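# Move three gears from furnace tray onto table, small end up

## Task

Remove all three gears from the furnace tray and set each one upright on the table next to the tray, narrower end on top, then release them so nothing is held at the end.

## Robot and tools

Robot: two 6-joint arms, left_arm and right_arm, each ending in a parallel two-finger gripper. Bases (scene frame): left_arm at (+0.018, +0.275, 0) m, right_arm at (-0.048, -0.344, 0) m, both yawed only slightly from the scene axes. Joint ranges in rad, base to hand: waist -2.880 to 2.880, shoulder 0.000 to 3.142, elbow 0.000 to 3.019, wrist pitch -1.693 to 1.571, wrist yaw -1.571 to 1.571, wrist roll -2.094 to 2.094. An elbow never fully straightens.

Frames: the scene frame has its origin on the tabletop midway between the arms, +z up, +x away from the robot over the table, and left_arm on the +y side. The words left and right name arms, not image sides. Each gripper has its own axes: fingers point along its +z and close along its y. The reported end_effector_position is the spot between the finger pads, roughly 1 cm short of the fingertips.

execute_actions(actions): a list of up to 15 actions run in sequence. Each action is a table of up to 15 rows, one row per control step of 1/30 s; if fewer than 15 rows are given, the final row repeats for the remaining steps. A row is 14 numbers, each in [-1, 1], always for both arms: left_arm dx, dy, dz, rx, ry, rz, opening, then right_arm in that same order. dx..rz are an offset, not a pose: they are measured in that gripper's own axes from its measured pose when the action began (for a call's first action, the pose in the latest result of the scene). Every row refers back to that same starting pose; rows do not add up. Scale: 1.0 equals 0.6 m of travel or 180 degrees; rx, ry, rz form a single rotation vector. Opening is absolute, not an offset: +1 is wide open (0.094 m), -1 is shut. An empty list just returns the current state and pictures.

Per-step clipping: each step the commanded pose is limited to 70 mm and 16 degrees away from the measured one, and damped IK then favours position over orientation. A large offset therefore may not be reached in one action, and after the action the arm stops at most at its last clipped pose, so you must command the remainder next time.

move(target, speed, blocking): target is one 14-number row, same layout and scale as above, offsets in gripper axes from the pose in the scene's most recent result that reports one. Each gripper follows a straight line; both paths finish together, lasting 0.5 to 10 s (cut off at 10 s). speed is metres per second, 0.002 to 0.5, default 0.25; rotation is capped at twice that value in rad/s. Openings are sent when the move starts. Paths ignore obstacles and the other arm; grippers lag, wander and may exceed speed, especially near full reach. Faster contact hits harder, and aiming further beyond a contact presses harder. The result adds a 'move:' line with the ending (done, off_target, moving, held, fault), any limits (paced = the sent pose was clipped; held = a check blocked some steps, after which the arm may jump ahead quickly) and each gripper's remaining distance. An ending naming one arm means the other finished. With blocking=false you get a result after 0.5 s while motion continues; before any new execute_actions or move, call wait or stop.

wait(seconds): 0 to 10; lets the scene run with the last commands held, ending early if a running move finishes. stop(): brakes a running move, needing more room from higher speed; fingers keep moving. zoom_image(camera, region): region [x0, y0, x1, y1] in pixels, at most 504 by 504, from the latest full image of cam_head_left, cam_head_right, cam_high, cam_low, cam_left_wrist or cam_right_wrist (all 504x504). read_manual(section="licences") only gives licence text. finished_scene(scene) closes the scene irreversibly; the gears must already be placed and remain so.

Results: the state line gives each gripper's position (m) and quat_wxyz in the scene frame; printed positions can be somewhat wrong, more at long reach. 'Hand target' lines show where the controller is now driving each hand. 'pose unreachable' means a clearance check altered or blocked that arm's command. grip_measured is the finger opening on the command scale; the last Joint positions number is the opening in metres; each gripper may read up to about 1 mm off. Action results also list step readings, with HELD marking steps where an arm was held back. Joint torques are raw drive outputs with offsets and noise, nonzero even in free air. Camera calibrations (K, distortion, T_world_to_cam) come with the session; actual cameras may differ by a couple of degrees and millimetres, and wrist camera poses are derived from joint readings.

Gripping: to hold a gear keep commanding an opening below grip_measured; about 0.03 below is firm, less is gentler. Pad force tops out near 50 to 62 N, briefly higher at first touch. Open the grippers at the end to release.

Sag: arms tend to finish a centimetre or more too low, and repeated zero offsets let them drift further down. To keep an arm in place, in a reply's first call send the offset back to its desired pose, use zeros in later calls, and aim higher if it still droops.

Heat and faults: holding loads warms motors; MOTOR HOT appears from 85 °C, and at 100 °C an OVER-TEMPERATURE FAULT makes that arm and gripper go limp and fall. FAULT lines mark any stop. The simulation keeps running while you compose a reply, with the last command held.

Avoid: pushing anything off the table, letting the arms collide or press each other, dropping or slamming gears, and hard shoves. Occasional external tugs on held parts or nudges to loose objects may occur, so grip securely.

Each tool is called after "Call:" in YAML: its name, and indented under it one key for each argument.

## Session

Call:
execute_actions:
  actions: []

Scene clock: 0.00 s.
left_arm: end_effector_position=(+0.2439, -0.2678, +0.1257) grip_measured=+1.000 end_effector_quat_wxyz=(-0.184, -0.383, +0.865, -0.266) | right_arm: end_effector_position=(+0.8113, -0.4779, +0.3459) grip_measured=+1.000 end_effector_quat_wxyz=(+0.545, -0.297, +0.759, +0.196)
Joint positions: left_arm=[-1.086  1.669  1.193 -0.559  0.404 -2.006  0.094] | right_arm=[-0.454  2.406  2.699 -0.89  -0.945 -0.531  0.094]
Joint velocities: left_arm=[ 0.005 -0.015 -0.002 -0.002  0.037 -0.095  0.   ] | right_arm=[ 0.005  0.005 -0.012 -0.012 -0.037  0.037  0.   ]
Joint torques (N m, as the arm reports them, + toward a larger angle): no reading
Motor temperatures (°C, as the motors report them): left_arm=[24 25 26 28 26 25] | right_arm=[28 27 28 27 26 26]
Hand target (left_arm): +0.248, -0.275, +0.134; -0.183, -0.380, +0.864, -0.276
Hand target (right_arm): +0.808, -0.477, +0.375; +0.561, -0.306, +0.747, +0.183
camera_calibration (this result's frames):
cam_left_wrist: T_world_to_cam=[[0.758221, -0.565868, 0.323873, -0.37913], [-0.460466, -0.113069, 0.880447, -0.0259744], [-0.461597, -0.816706, -0.346295, 0.0609959], [0, 0, 0, 1]] pos_world=[0.303659, -0.167659, 0.166782]
cam_right_wrist: T_world_to_cam=[[0.670917, -0.740581, 0.0375592, -0.914625], [-0.59119, -0.56478, -0.575777, 0.416108], [0.447622, 0.364094, -0.816744, 0.220718], [0, 0, 0, 1]] pos_world=[0.760838, -0.522706, 0.454208]

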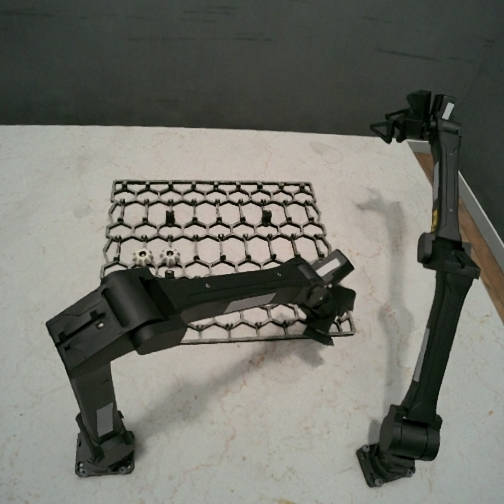

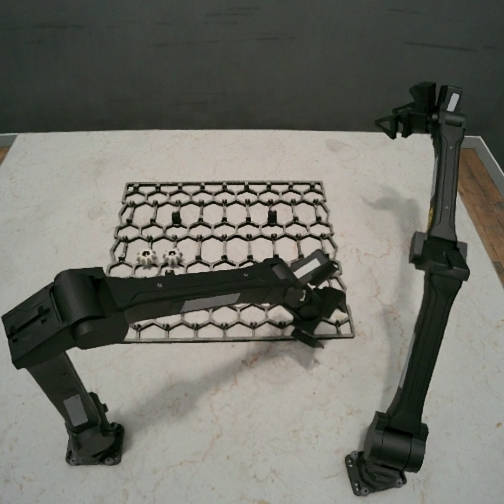

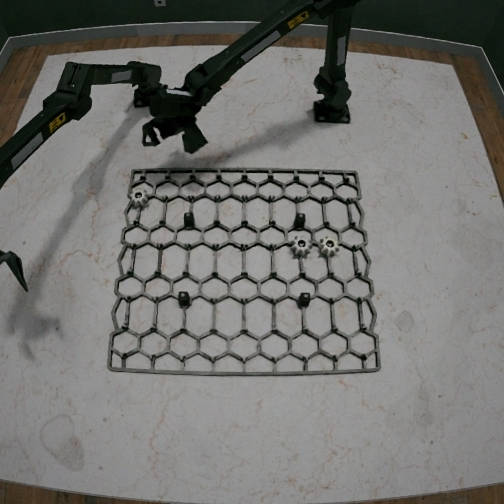

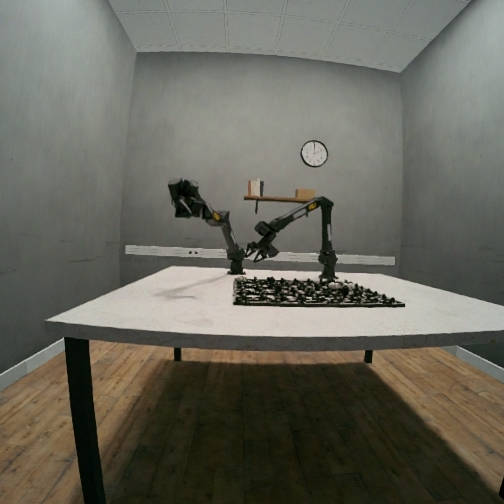

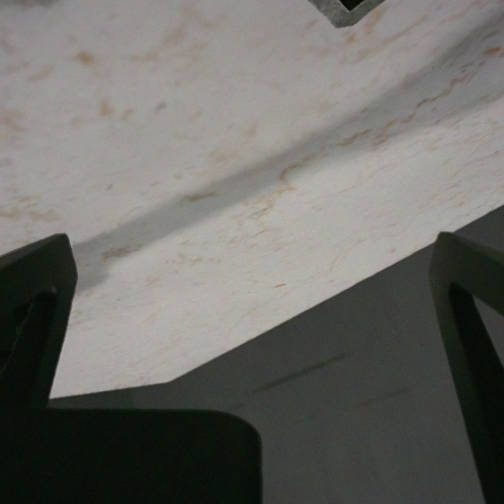

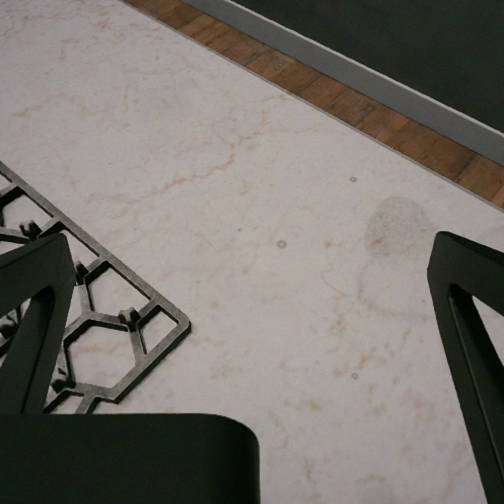

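Call:
move:
  target: [-0.65,0.075,-0.61,-0.11,-0.178,0,1, 0.40,0.68,-0.18,0,0.39,0,1]
  speed: 0.3

Scene clock: 2.97 s.
left_arm: end_effector_position=(+0.4917, +0.1993, +0.1946) grip_measured=+1.000 end_effector_quat_wxyz=(-0.006, -0.414, +0.910, -0.009) | right_arm: end_effector_position=(+0.4116, -0.2983, +0.1358) grip_measured=+1.000 end_effector_quat_wxyz=(+0.002, -0.362, +0.932, -0.002)
Joint positions: left_arm=[-0.176  1.607  1.433 -1.396  0.022 -1.005  0.094] | right_arm=[-0.037  1.598  1.263 -1.231  0.004 -0.638  0.094]
Joint velocities: left_arm=[ 0.034  0.005  0.002  0.012  0.007 -0.007  0.   ] | right_arm=[ 0.005 -0.024  0.002  0.002 -0.022 -0.037  0.   ]
Joint torques (N m, as the arm reports them, + toward a larger angle): left_arm=[ -1.46 -13.46  14.13  -0.35  -0.24   0.12] | right_arm=[ -2.49 -15.37   8.15  -0.36   0.14  -0.01]
Motor temperatures (°C, as the motors report them): left_arm=[24 25 27 28 26 25] | right_arm=[28 28 29 27 26 26]
Hand target (left_arm): +0.504, +0.196, +0.199; -0.002, -0.408, +0.913, -0.010
Hand target (right_arm): +0.408, -0.298, +0.148; +0.011, -0.358, +0.934, -0.007
Off the commanded pose (left_arm): 0.010 m, 2 deg.
Off the commanded pose (right_arm): 0.009 m, 1 deg.
move: done; limits=paced
camera_calibration (this result's frames):
cam_left_wrist: T_world_to_cam=[[0.751961, -0.659042, 0.0147378, -0.243168], [-0.53849, -0.601209, 0.590404, 0.272412], [-0.380241, -0.451897, -0.806974, 0.557723], [0, 0, 0, 1]] pos_world=[0.541613, 0.255552, 0.292819]
cam_right_wrist: T_world_to_cam=[[0.68499, -0.728552, 0.00116938, -0.502824], [-0.593948, -0.557503, 0.580014, 0.00662665], [-0.421918, -0.397999, -0.814605, 0.292935], [0, 0, 0, 1]] pos_world=[0.47196, -0.246052, 0.235371]

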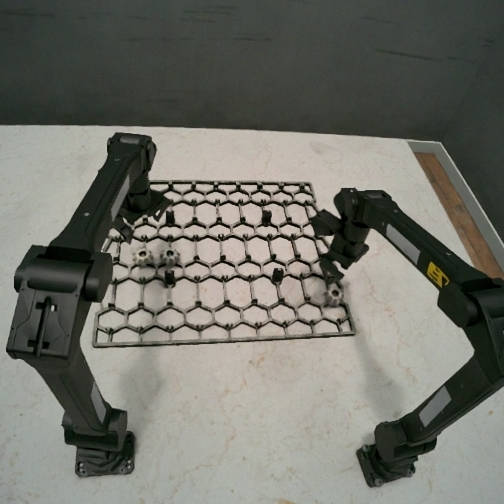

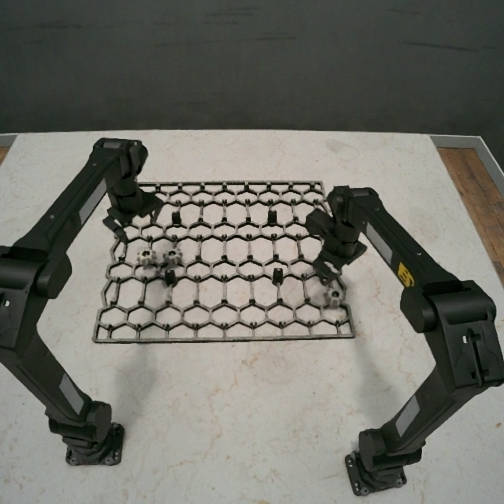

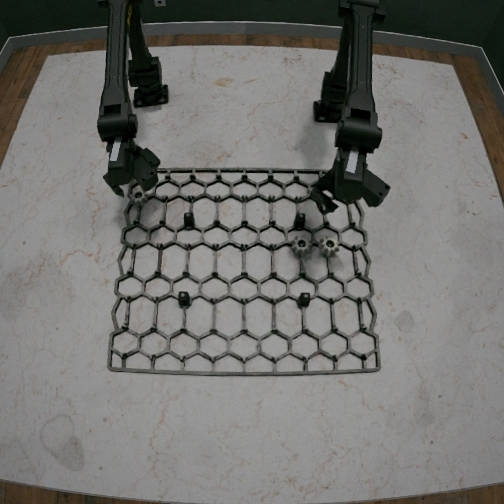

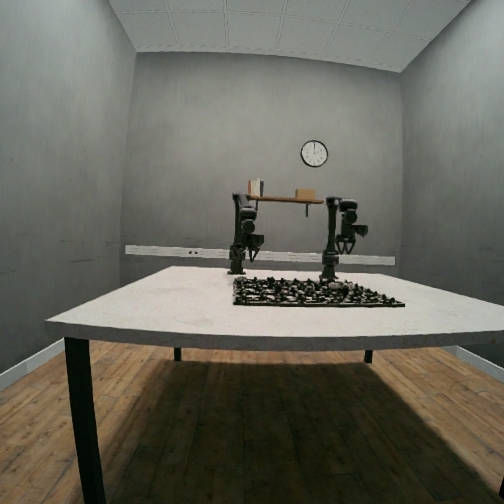

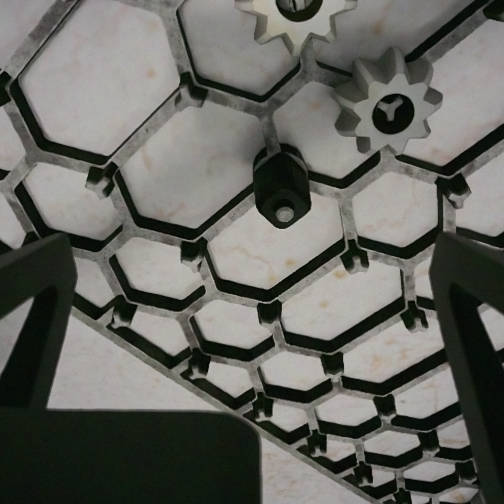

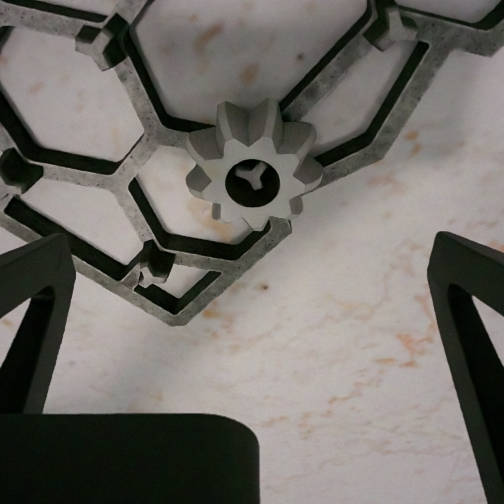

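Call:
move:
  target: [-0.054,-0.04,0.16,0,0,-0.23,1, 0.03,-0.007,0.17,0,0,0,1]
  speed: 0.12

Scene clock: 6.63 s.
left_arm: end_effector_position=(+0.5289, +0.2001, +0.1137) grip_measured=+1.000 end_effector_quat_wxyz=(+0.003, +0.701, -0.713, +0.014) | right_arm: end_effector_position=(+0.4025, -0.3053, +0.0410) grip_measured=+1.000 end_effector_quat_wxyz=(+0.006, -0.366, +0.931, -0.004)
Joint positions: left_arm=[-0.164  1.743  1.389 -1.198  0.022 -1.692  0.094] | right_arm=[-0.05   1.682  1.093 -0.968  0.004 -0.66   0.094]
Joint velocities: left_arm=[-0.005 -0.024 -0.012  0.012  0.022 -0.11   0.   ] | right_arm=[ 0.005 -0.005 -0.022 -0.002  0.022 -0.051  0.   ]
Joint torques (N m, as the arm reports them, + toward a larger angle): left_arm=[  0.86 -15.13   9.66   0.71  -0.16  -0.06] | right_arm=[ -4.58 -12.83   6.98   0.58   0.01  -0.21]
Motor temperatures (°C, as the motors report them): left_arm=[24 25 27 28 26 25] | right_arm=[28 28 29 27 26 26]
Hand target (left_arm): +0.532, +0.206, +0.099; +0.009, +0.709, -0.705, +0.007
Hand target (right_arm): +0.401, -0.313, +0.034; +0.002, -0.362, +0.932, -0.003
Off the commanded pose (left_arm): 0.017 m, 2 deg.
Off the commanded pose (right_arm): 0.011 m, 1 deg.
move: off_target (left_arm, right_arm)
camera_calibration (this result's frames):
cam_left_wrist: T_world_to_cam=[[0.999613, -0.0204898, 0.0188023, -0.528686], [-0.0276568, -0.803183, 0.59509, 0.110368], [0.00290848, -0.59538, -0.803439, 0.332545], [0, 0, 0, 1]] pos_world=[0.530567, 0.275804, 0.211441]
cam_right_wrist: T_world_to_cam=[[0.691324, -0.722517, 0.0064436, -0.502541], [-0.593819, -0.563056, 0.574758, 0.0508204], [-0.411644, -0.40117, -0.818298, 0.204134], [0, 0, 0, 1]] pos_world=[0.461627, -0.252587, 0.141071]

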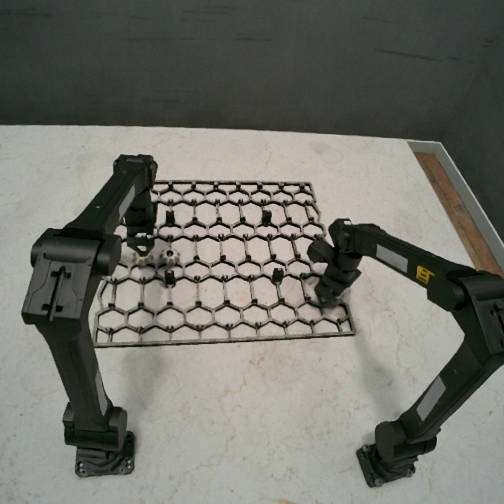

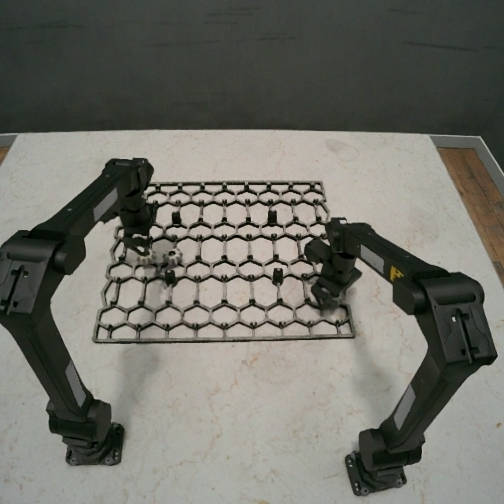

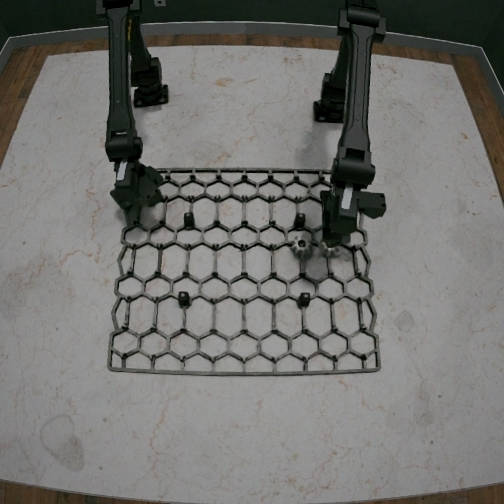

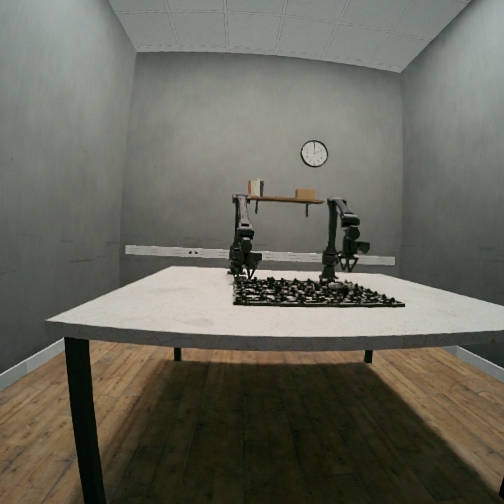

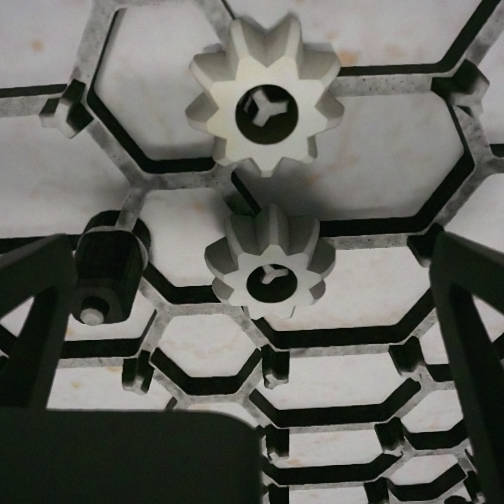

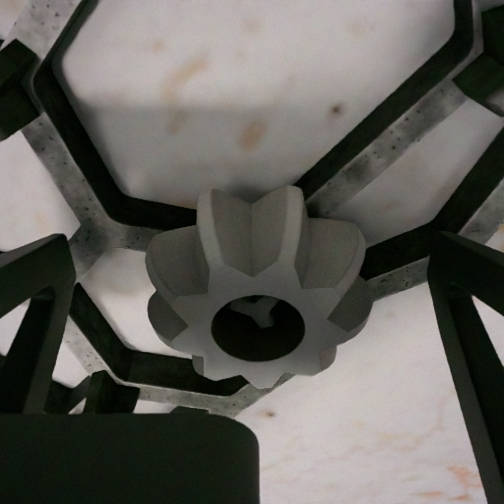

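Call:
move:
  target: [-0.02,-0.013,0.155,0,0,0,1, 0,0,0,0,0,0,-1]
  speed: 0.1

Call:
move:
  target: [0,0,0,0,0,0,-1, 0,0,-0.17,0,0,0,-1]
  speed: 0.1

Scene clock: 8.10 s.
left_arm: end_effector_position=(+0.5379, +0.2047, +0.0329) grip_measured=+1.000 end_effector_quat_wxyz=(-0.001, +0.700, -0.714, +0.019) | right_arm: end_effector_position=(+0.4029, -0.3053, +0.0418) grip_measured=+0.088 end_effector_quat_wxyz=(+0.007, -0.366, +0.931, -0.004)
Joint positions: left_arm=[-0.153  1.847  1.303 -0.995  0.022 -1.679  0.094] | right_arm=[-0.05   1.681  1.093 -0.967  0.004 -0.66   0.051]
Joint velocities: left_arm=[ 0.005 -0.005  0.012  0.007 -0.066  0.037  0.   ] | right_arm=[-0.034  0.005 -0.012 -0.017  0.051  0.037 -0.001]
Joint torques (N m, as the arm reports them, + toward a larger angle): left_arm=[  0.48 -16.28   8.91   0.74  -0.13   0.07] | right_arm=[ -3.38 -13.11   7.69   0.12  -0.02  -0.05]
Motor temperatures (°C, as the motors report them): left_arm=[24 25 27 28 26 25] | right_arm=[28 28 29 27 26 26]
Hand target (left_arm): +0.540, +0.210, +0.020; +0.003, +0.701, -0.713, +0.014
Hand target (right_arm): +0.403, -0.305, +0.041; +0.006, -0.366, +0.931, -0.004
Off the commanded pose (left_arm): 0.013 m, 1 deg.
Off the commanded pose (right_arm): 0.001 m, 0 deg.
move: off_target (left_arm)
camera_calibration (this result's frames):
cam_left_wrist: T_world_to_cam=[[0.999253, -0.0227371, 0.0312546, -0.535823], [-0.03689, -0.802322, 0.59575, 0.167173], [0.0115306, -0.596458, -0.802562, 0.265897], [0, 0, 0, 1]] pos_world=[0.538523, 0.28054, 0.130552]
cam_right_wrist: T_world_to_cam=[[0.691299, -0.722519, 0.00840842, -0.502894], [-0.595368, -0.562971, 0.573237, 0.0512567], [-0.409441, -0.401284, -0.819347, 0.204065], [0, 0, 0, 1]] pos_world=[0.461719, -0.252606, 0.142046]

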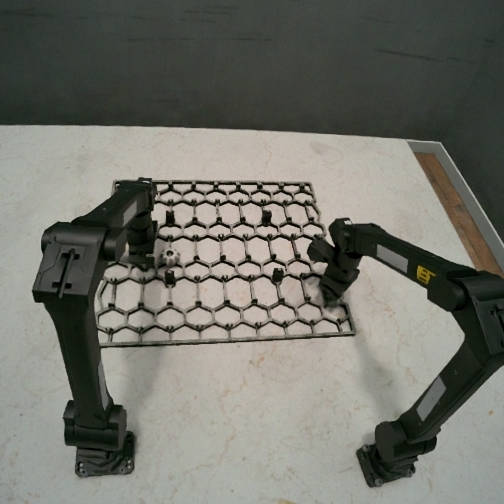

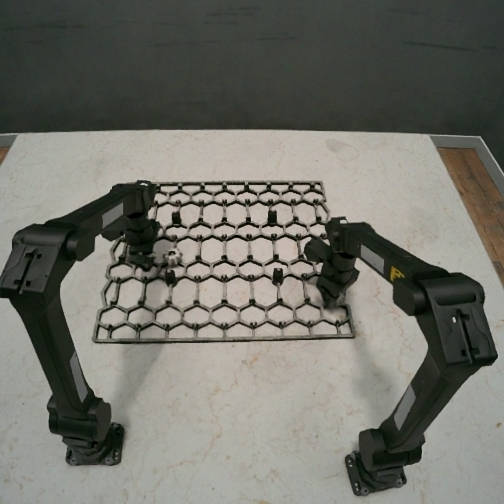

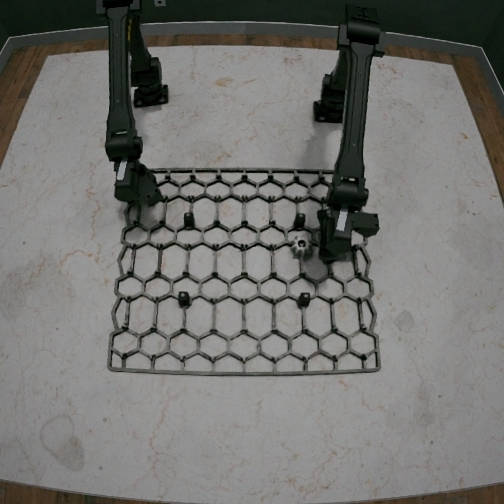

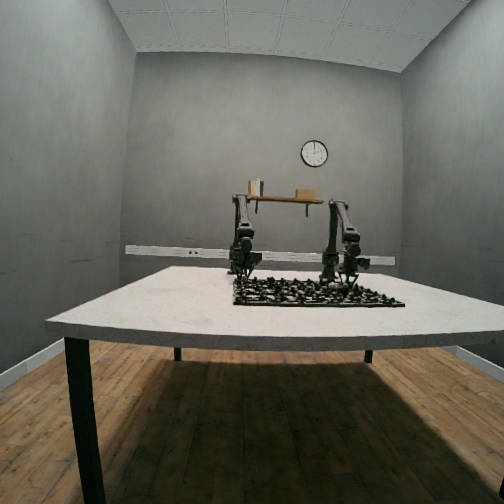

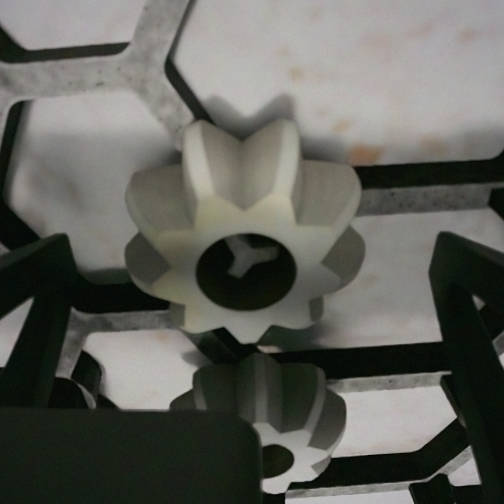

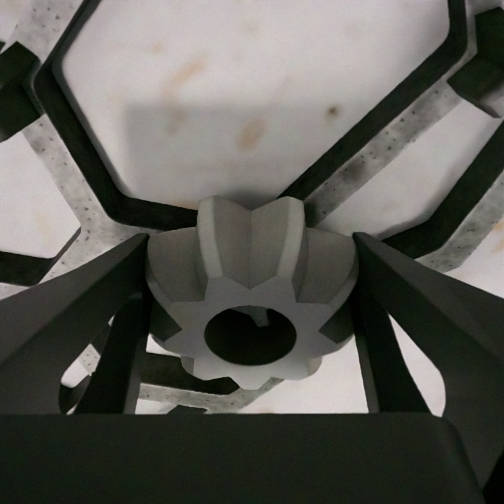

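Scene clock: 9.50 s.
left_arm: end_effector_position=(+0.5376, +0.2046, +0.0326) grip_measured=+0.218 end_effector_quat_wxyz=(-0.001, +0.700, -0.714, +0.019) | right_arm: end_effector_position=(+0.3766, -0.3093, +0.1063) grip_measured=+0.088 end_effector_quat_wxyz=(-0.037, -0.365, +0.930, +0.006)
Joint positions: left_arm=[-0.153  1.847  1.302 -0.995  0.022 -1.678  0.057] | right_arm=[-0.052  1.587  1.165 -1.223  0.009 -0.66   0.051]
Joint velocities: left_arm=[-0.005 -0.024  0.002 -0.002  0.007  0.051  0.001] | right_arm=[ 0.015  0.005 -0.007 -0.027 -0.066  0.037 -0.001]
Joint torques (N m, as the arm reports them, + toward a larger angle): left_arm=[ -0.14 -18.7    9.08   0.21  -0.2    0.04] | right_arm=[ -2.73 -15.68  13.87  -0.73  -0.15  -0.12]
Motor temperatures (°C, as the motors report them): left_arm=[24 25 28 28 26 25] | right_arm=[28 28 29 27 26 26]
Hand target (left_arm): +0.538, +0.205, +0.033; -0.001, +0.700, -0.714, +0.019
Hand target (right_arm): +0.399, -0.306, +0.144; +0.007, -0.366, +0.931, -0.004
Off the commanded pose (left_arm): 0.000 m, 0 deg.
Off the commanded pose (right_arm): 0.045 m, 5 deg.
move: off_target (right_arm)
camera_calibration (this result's frames):
cam_left_wrist: T_world_to_cam=[[0.999268, -0.0231215, 0.030466, -0.535375], [-0.0367313, -0.802146, 0.595997, 0.167165], [0.0106579, -0.59668, -0.802409, 0.266194], [0, 0, 0, 1]] pos_world=[0.538287, 0.280544, 0.130277]
cam_right_wrist: T_world_to_cam=[[0.688401, -0.723969, -0.0444156, -0.48185], [-0.542327, -0.554413, 0.631275, -0.0271175], [-0.481648, -0.410483, -0.774286, 0.264125], [0, 0, 0, 1]] pos_world=[0.444215, -0.25546, 0.200225]

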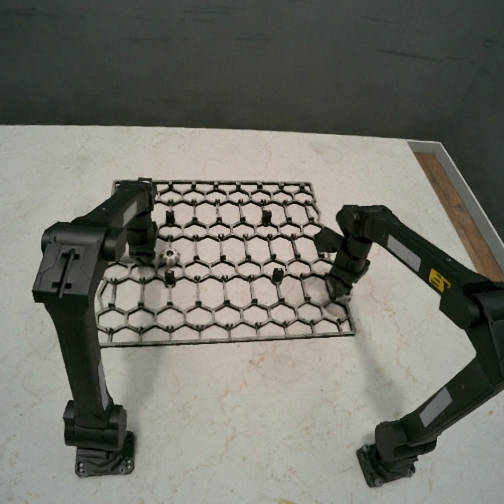

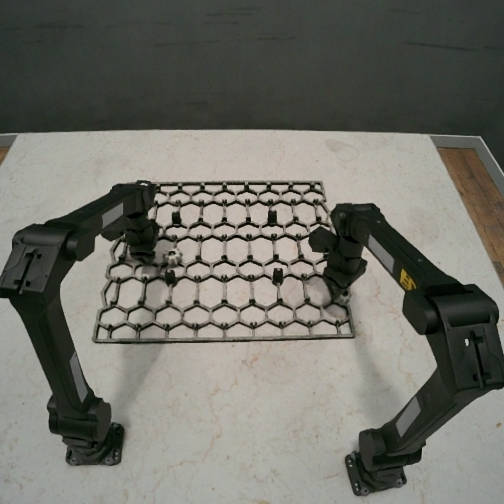

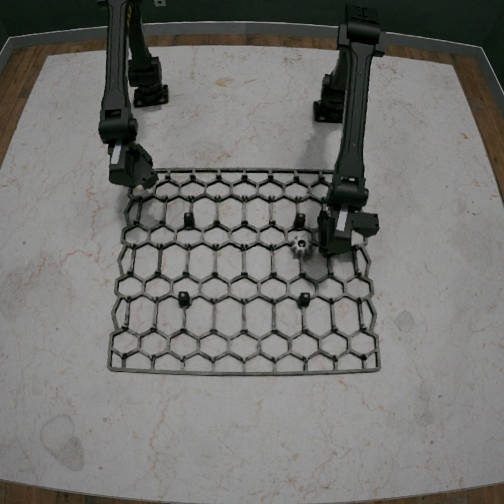

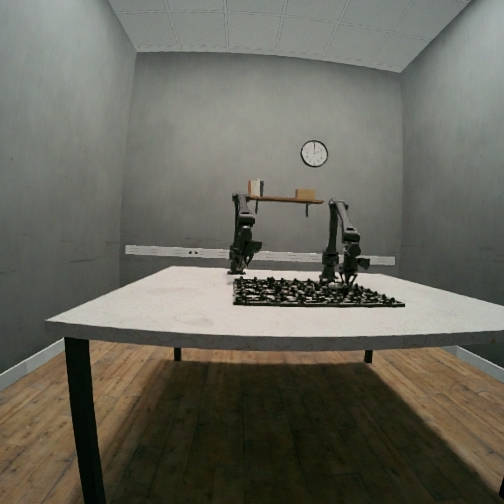

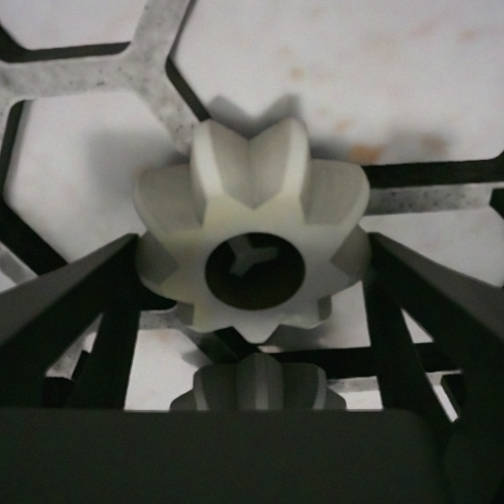

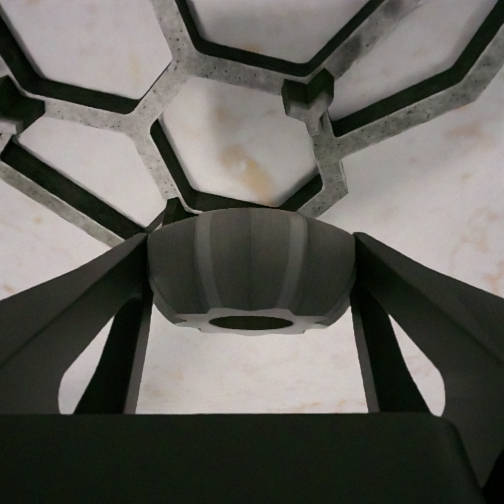

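Call:
move:
  target: [0,0,-0.17,0,0,0,-1, 0.145,-0.16,-0.02,0,-0.15,0,-1]
  speed: 0.1

Scene clock: 13.47 s.
left_arm: end_effector_position=(+0.5143, +0.2076, +0.0977) grip_measured=+0.218 end_effector_quat_wxyz=(+0.023, +0.700, -0.714, -0.012) | right_arm: end_effector_position=(+0.3749, -0.4353, +0.1015) grip_measured=+0.088 end_effector_quat_wxyz=(+0.154, -0.349, +0.919, +0.103)
Joint positions: left_arm=[-0.153  1.761  1.367 -1.225  0.022 -1.678  0.057] | right_arm=[-0.49   1.509  1.025 -0.984 -0.359 -1.058  0.051]
Joint velocities: left_arm=[ 0.005 -0.005  0.017 -0.002 -0.022  0.022  0.   ] | right_arm=[-0.015 -0.005  0.007  0.007 -0.022 -0.066  0.   ]
Joint torques (N m, as the arm reports them, + toward a larger angle): left_arm=[ -0.18 -21.34  14.2   -0.55  -0.18   0.08] | right_arm=[ -4.05 -14.09   8.14   0.79  -0.52  -0.15]
Motor temperatures (°C, as the motors report them): left_arm=[24 26 28 28 26 25] | right_arm=[28 28 30 27 26 26]
Hand target (left_arm): +0.531, +0.207, +0.135; -0.001, +0.700, -0.714, +0.019
Hand target (right_arm): +0.378, -0.440, +0.119; +0.178, -0.353, +0.914, +0.088
Off the commanded pose (left_arm): 0.042 m, 4 deg.
Off the commanded pose (right_arm): 0.019 m, 3 deg.
move: off_target (left_arm, right_arm)
camera_calibration (this result's frames):
cam_left_wrist: T_world_to_cam=[[0.998615, -0.0230379, -0.0472909, -0.506144], [0.00925511, -0.808029, 0.589069, 0.108143], [-0.0517834, -0.588692, -0.806697, 0.351329], [0, 0, 0, 1]] pos_world=[0.522635, 0.282546, 0.195776]
cam_right_wrist: T_world_to_cam=[[0.684055, -0.724892, -0.0812388, -0.567211], [-0.689709, -0.679032, 0.251429, -0.0553013], [-0.237423, -0.11596, -0.96446, 0.263795], [0, 0, 0, 1]] pos_world=[0.412492, -0.418128, 0.222245]

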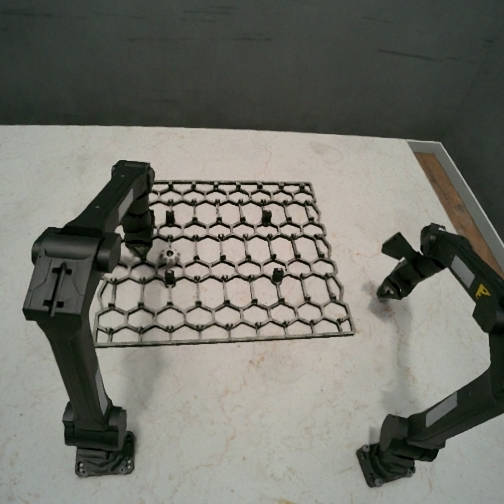

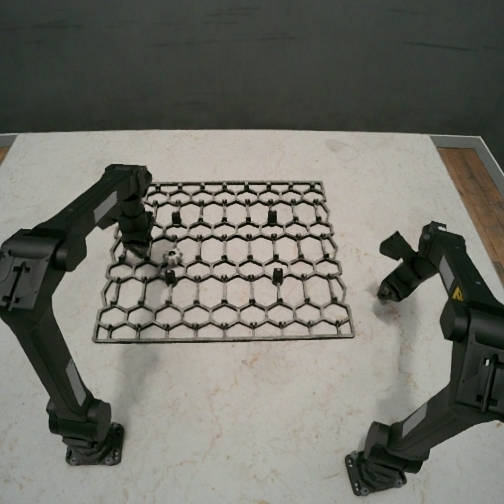

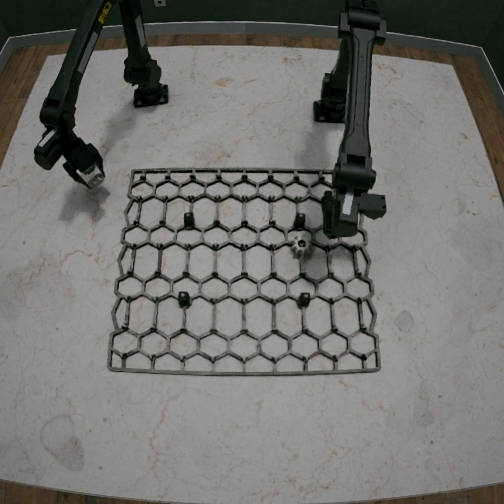

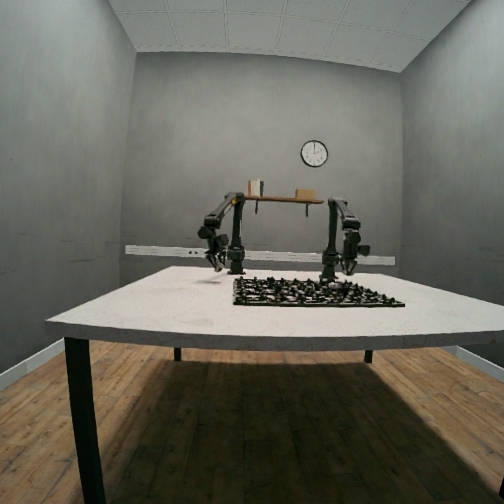

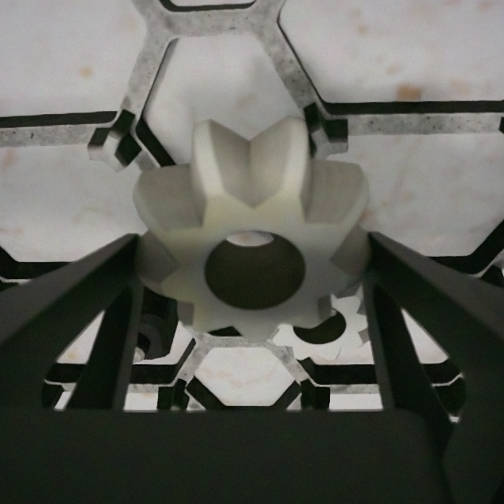

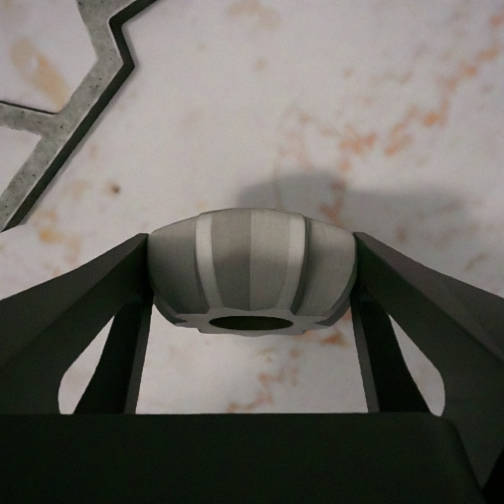

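Call:
move:
  target: [-0.28,0,-0.03,0,0,0,-1, 0.045,0,0.117,0,0,0,-1]
  speed: 0.1

Call:
move:
  target: [0,0,0.13,0,0,0,-1, 0,0,0,0,0,0,1]
  speed: 0.1

Scene clock: 15.67 s.
left_arm: end_effector_position=(+0.5050, +0.3705, +0.1031) grip_measured=+0.218 end_effector_quat_wxyz=(+0.035, +0.703, -0.710, -0.015) | right_arm: end_effector_position=(+0.3744, -0.4352, +0.0368) grip_measured=+0.088 end_effector_quat_wxyz=(+0.162, -0.350, +0.918, +0.096)
Joint positions: left_arm=[ 0.173  1.761  1.382 -1.267  0.014 -1.361  0.057] | right_arm=[-0.49   1.597  0.926 -0.776 -0.359 -1.057  0.051]
Joint velocities: left_arm=[-0.005 -0.005  0.022  0.002  0.022 -0.007  0.001] | right_arm=[ 0.005 -0.005 -0.007 -0.002  0.037 -0.022  0.   ]
Joint torques (N m, as the arm reports them, + toward a larger angle): left_arm=[ -0.34 -16.75  14.06  -0.53  -0.24   0.1 ] | right_arm=[ -3.04 -10.88   6.49   0.72  -0.2   -0.04]
Motor temperatures (°C, as the motors report them): left_arm=[24 26 28 28 26 25] | right_arm=[28 28 30 27 26 26]
Hand target (left_arm): +0.521, +0.376, +0.114; +0.024, +0.700, -0.713, -0.009
Hand target (right_arm): +0.371, -0.431, +0.027; +0.154, -0.349, +0.919, +0.103
Off the commanded pose (left_arm): 0.017 m, 1 deg.
Off the commanded pose (right_arm): 0.012 m, 1 deg.
move: off_target (left_arm, right_arm)
camera_calibration (this result's frames):
cam_left_wrist: T_world_to_cam=[[0.997568, -0.0152287, -0.0680121, -0.49307], [0.0285864, -0.800575, 0.59855, 0.22316], [-0.063564, -0.599039, -0.798193, 0.459985], [0, 0, 0, 1]] pos_world=[0.514731, 0.446697, 0.20005]
cam_right_wrist: T_world_to_cam=[[0.684923, -0.725948, -0.0622882, -0.57351], [-0.695091, -0.67665, 0.242884, -0.0359357], [-0.218468, -0.123061, -0.968053, 0.19122], [0, 0, 0, 1]] pos_world=[0.409607, -0.417122, 0.158117]

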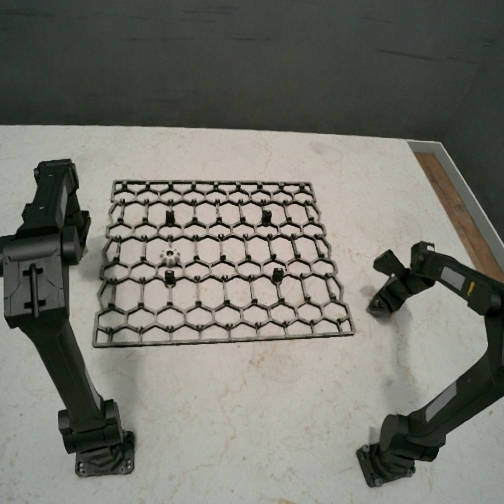

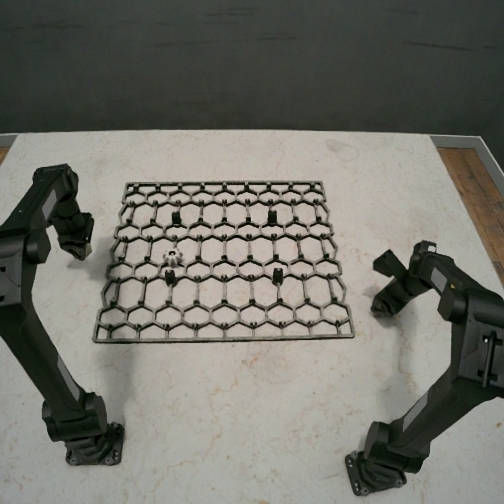

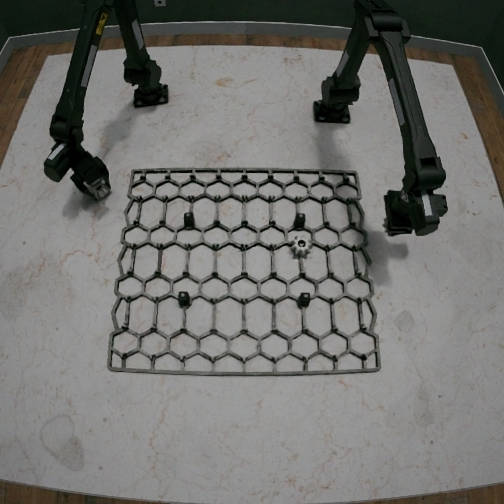

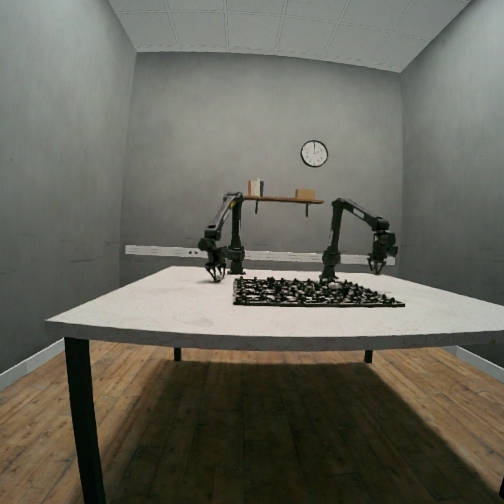

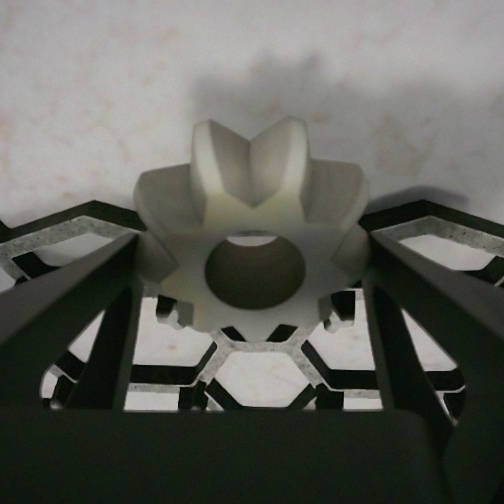

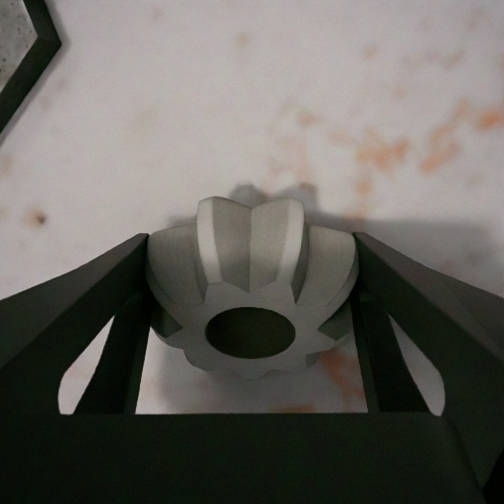

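Scene clock: 16.83 s.
left_arm: end_effector_position=(+0.4941, +0.3683, +0.0261) grip_measured=+0.218 end_effector_quat_wxyz=(+0.040, +0.703, -0.710, -0.018) | right_arm: end_effector_position=(+0.3744, -0.4352, +0.0368) grip_measured=+1.000 end_effector_quat_wxyz=(+0.162, -0.350, +0.918, +0.096)
Joint positions: left_arm=[ 0.173  1.833  1.259 -1.083  0.014 -1.361  0.057] | right_arm=[-0.49   1.597  0.926 -0.776 -0.359 -1.057  0.094]
Joint velocities: left_arm=[ 0.005  0.005  0.012  0.017  0.007  0.007 -0.002] | right_arm=[ 0.005 -0.015  0.002 -0.017  0.022 -0.037  0.   ]
Joint torques (N m, as the arm reports them, + toward a larger angle): left_arm=[ -0.69 -17.38   9.39   0.51  -0.19   0.03] | right_arm=[ -3.17 -11.49   7.3   -0.03  -0.22  -0.1 ]
Motor temperatures (°C, as the motors report them): left_arm=[24 26 28 28 26 25] | right_arm=[28 28 30 27 26 26]
Hand target (left_arm): +0.500, +0.369, +0.025; +0.035, +0.703, -0.710, -0.015
Hand target (right_arm): +0.374, -0.435, +0.037; +0.162, -0.350, +0.918, +0.096
Off the commanded pose (left_arm): 0.005 m, 1 deg.
Off the commanded pose (right_arm): 0.000 m, 0 deg.
move: done
camera_calibration (this result's frames):
cam_left_wrist: T_world_to_cam=[[0.996772, -0.0153889, -0.0787936, -0.486735], [0.0350856, -0.799268, 0.59995, 0.264063], [-0.0722097, -0.600778, -0.796148, 0.401394], [0, 0, 0, 1]] pos_world=[0.504884, 0.444715, 0.122793]
cam_right_wrist: T_world_to_cam=[[0.684923, -0.725948, -0.0622882, -0.57351], [-0.695091, -0.67665, 0.242884, -0.0359357], [-0.218468, -0.123061, -0.968053, 0.19122], [0, 0, 0, 1]] pos_world=[0.409607, -0.417122, 0.158117]

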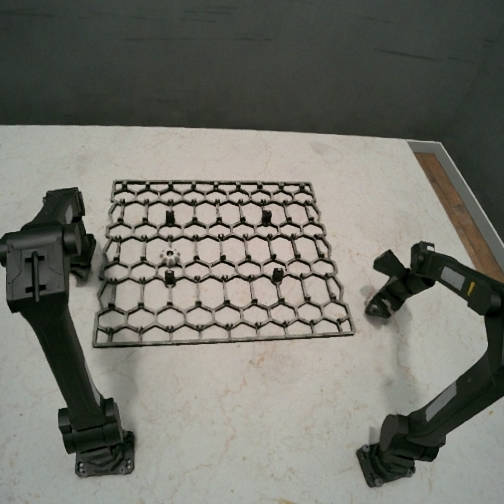

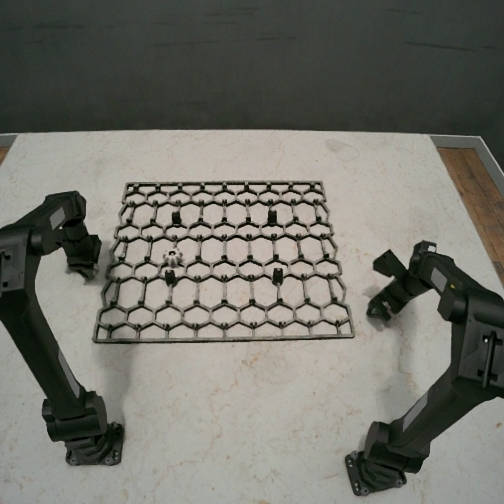

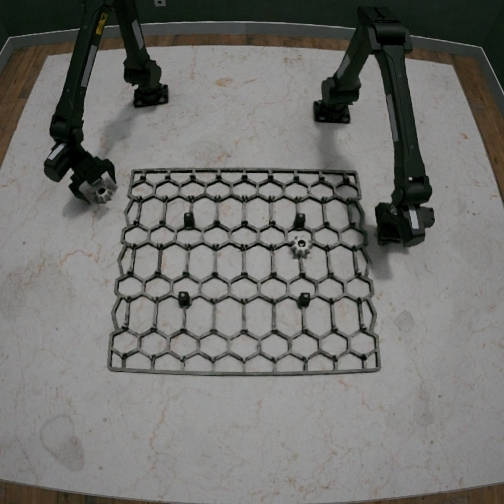

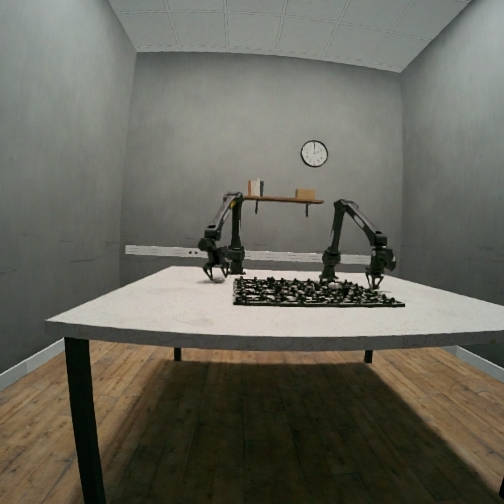

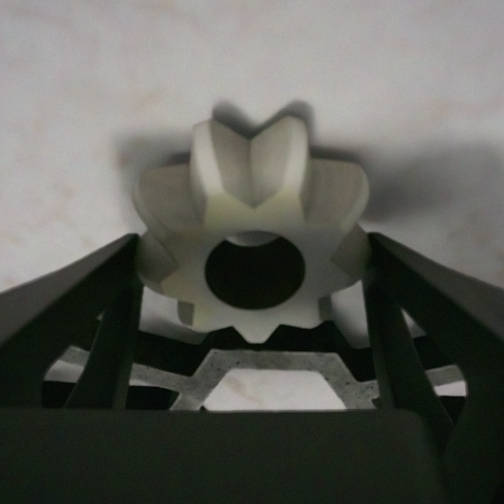

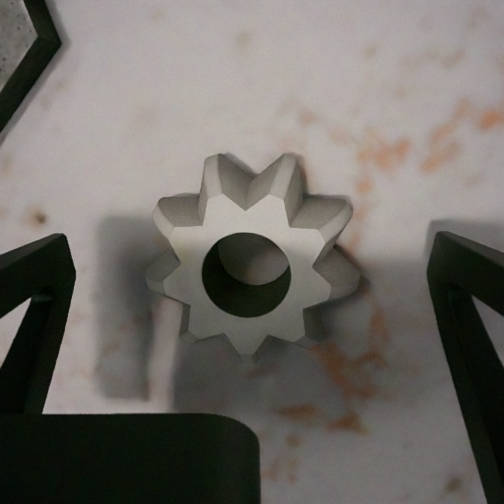

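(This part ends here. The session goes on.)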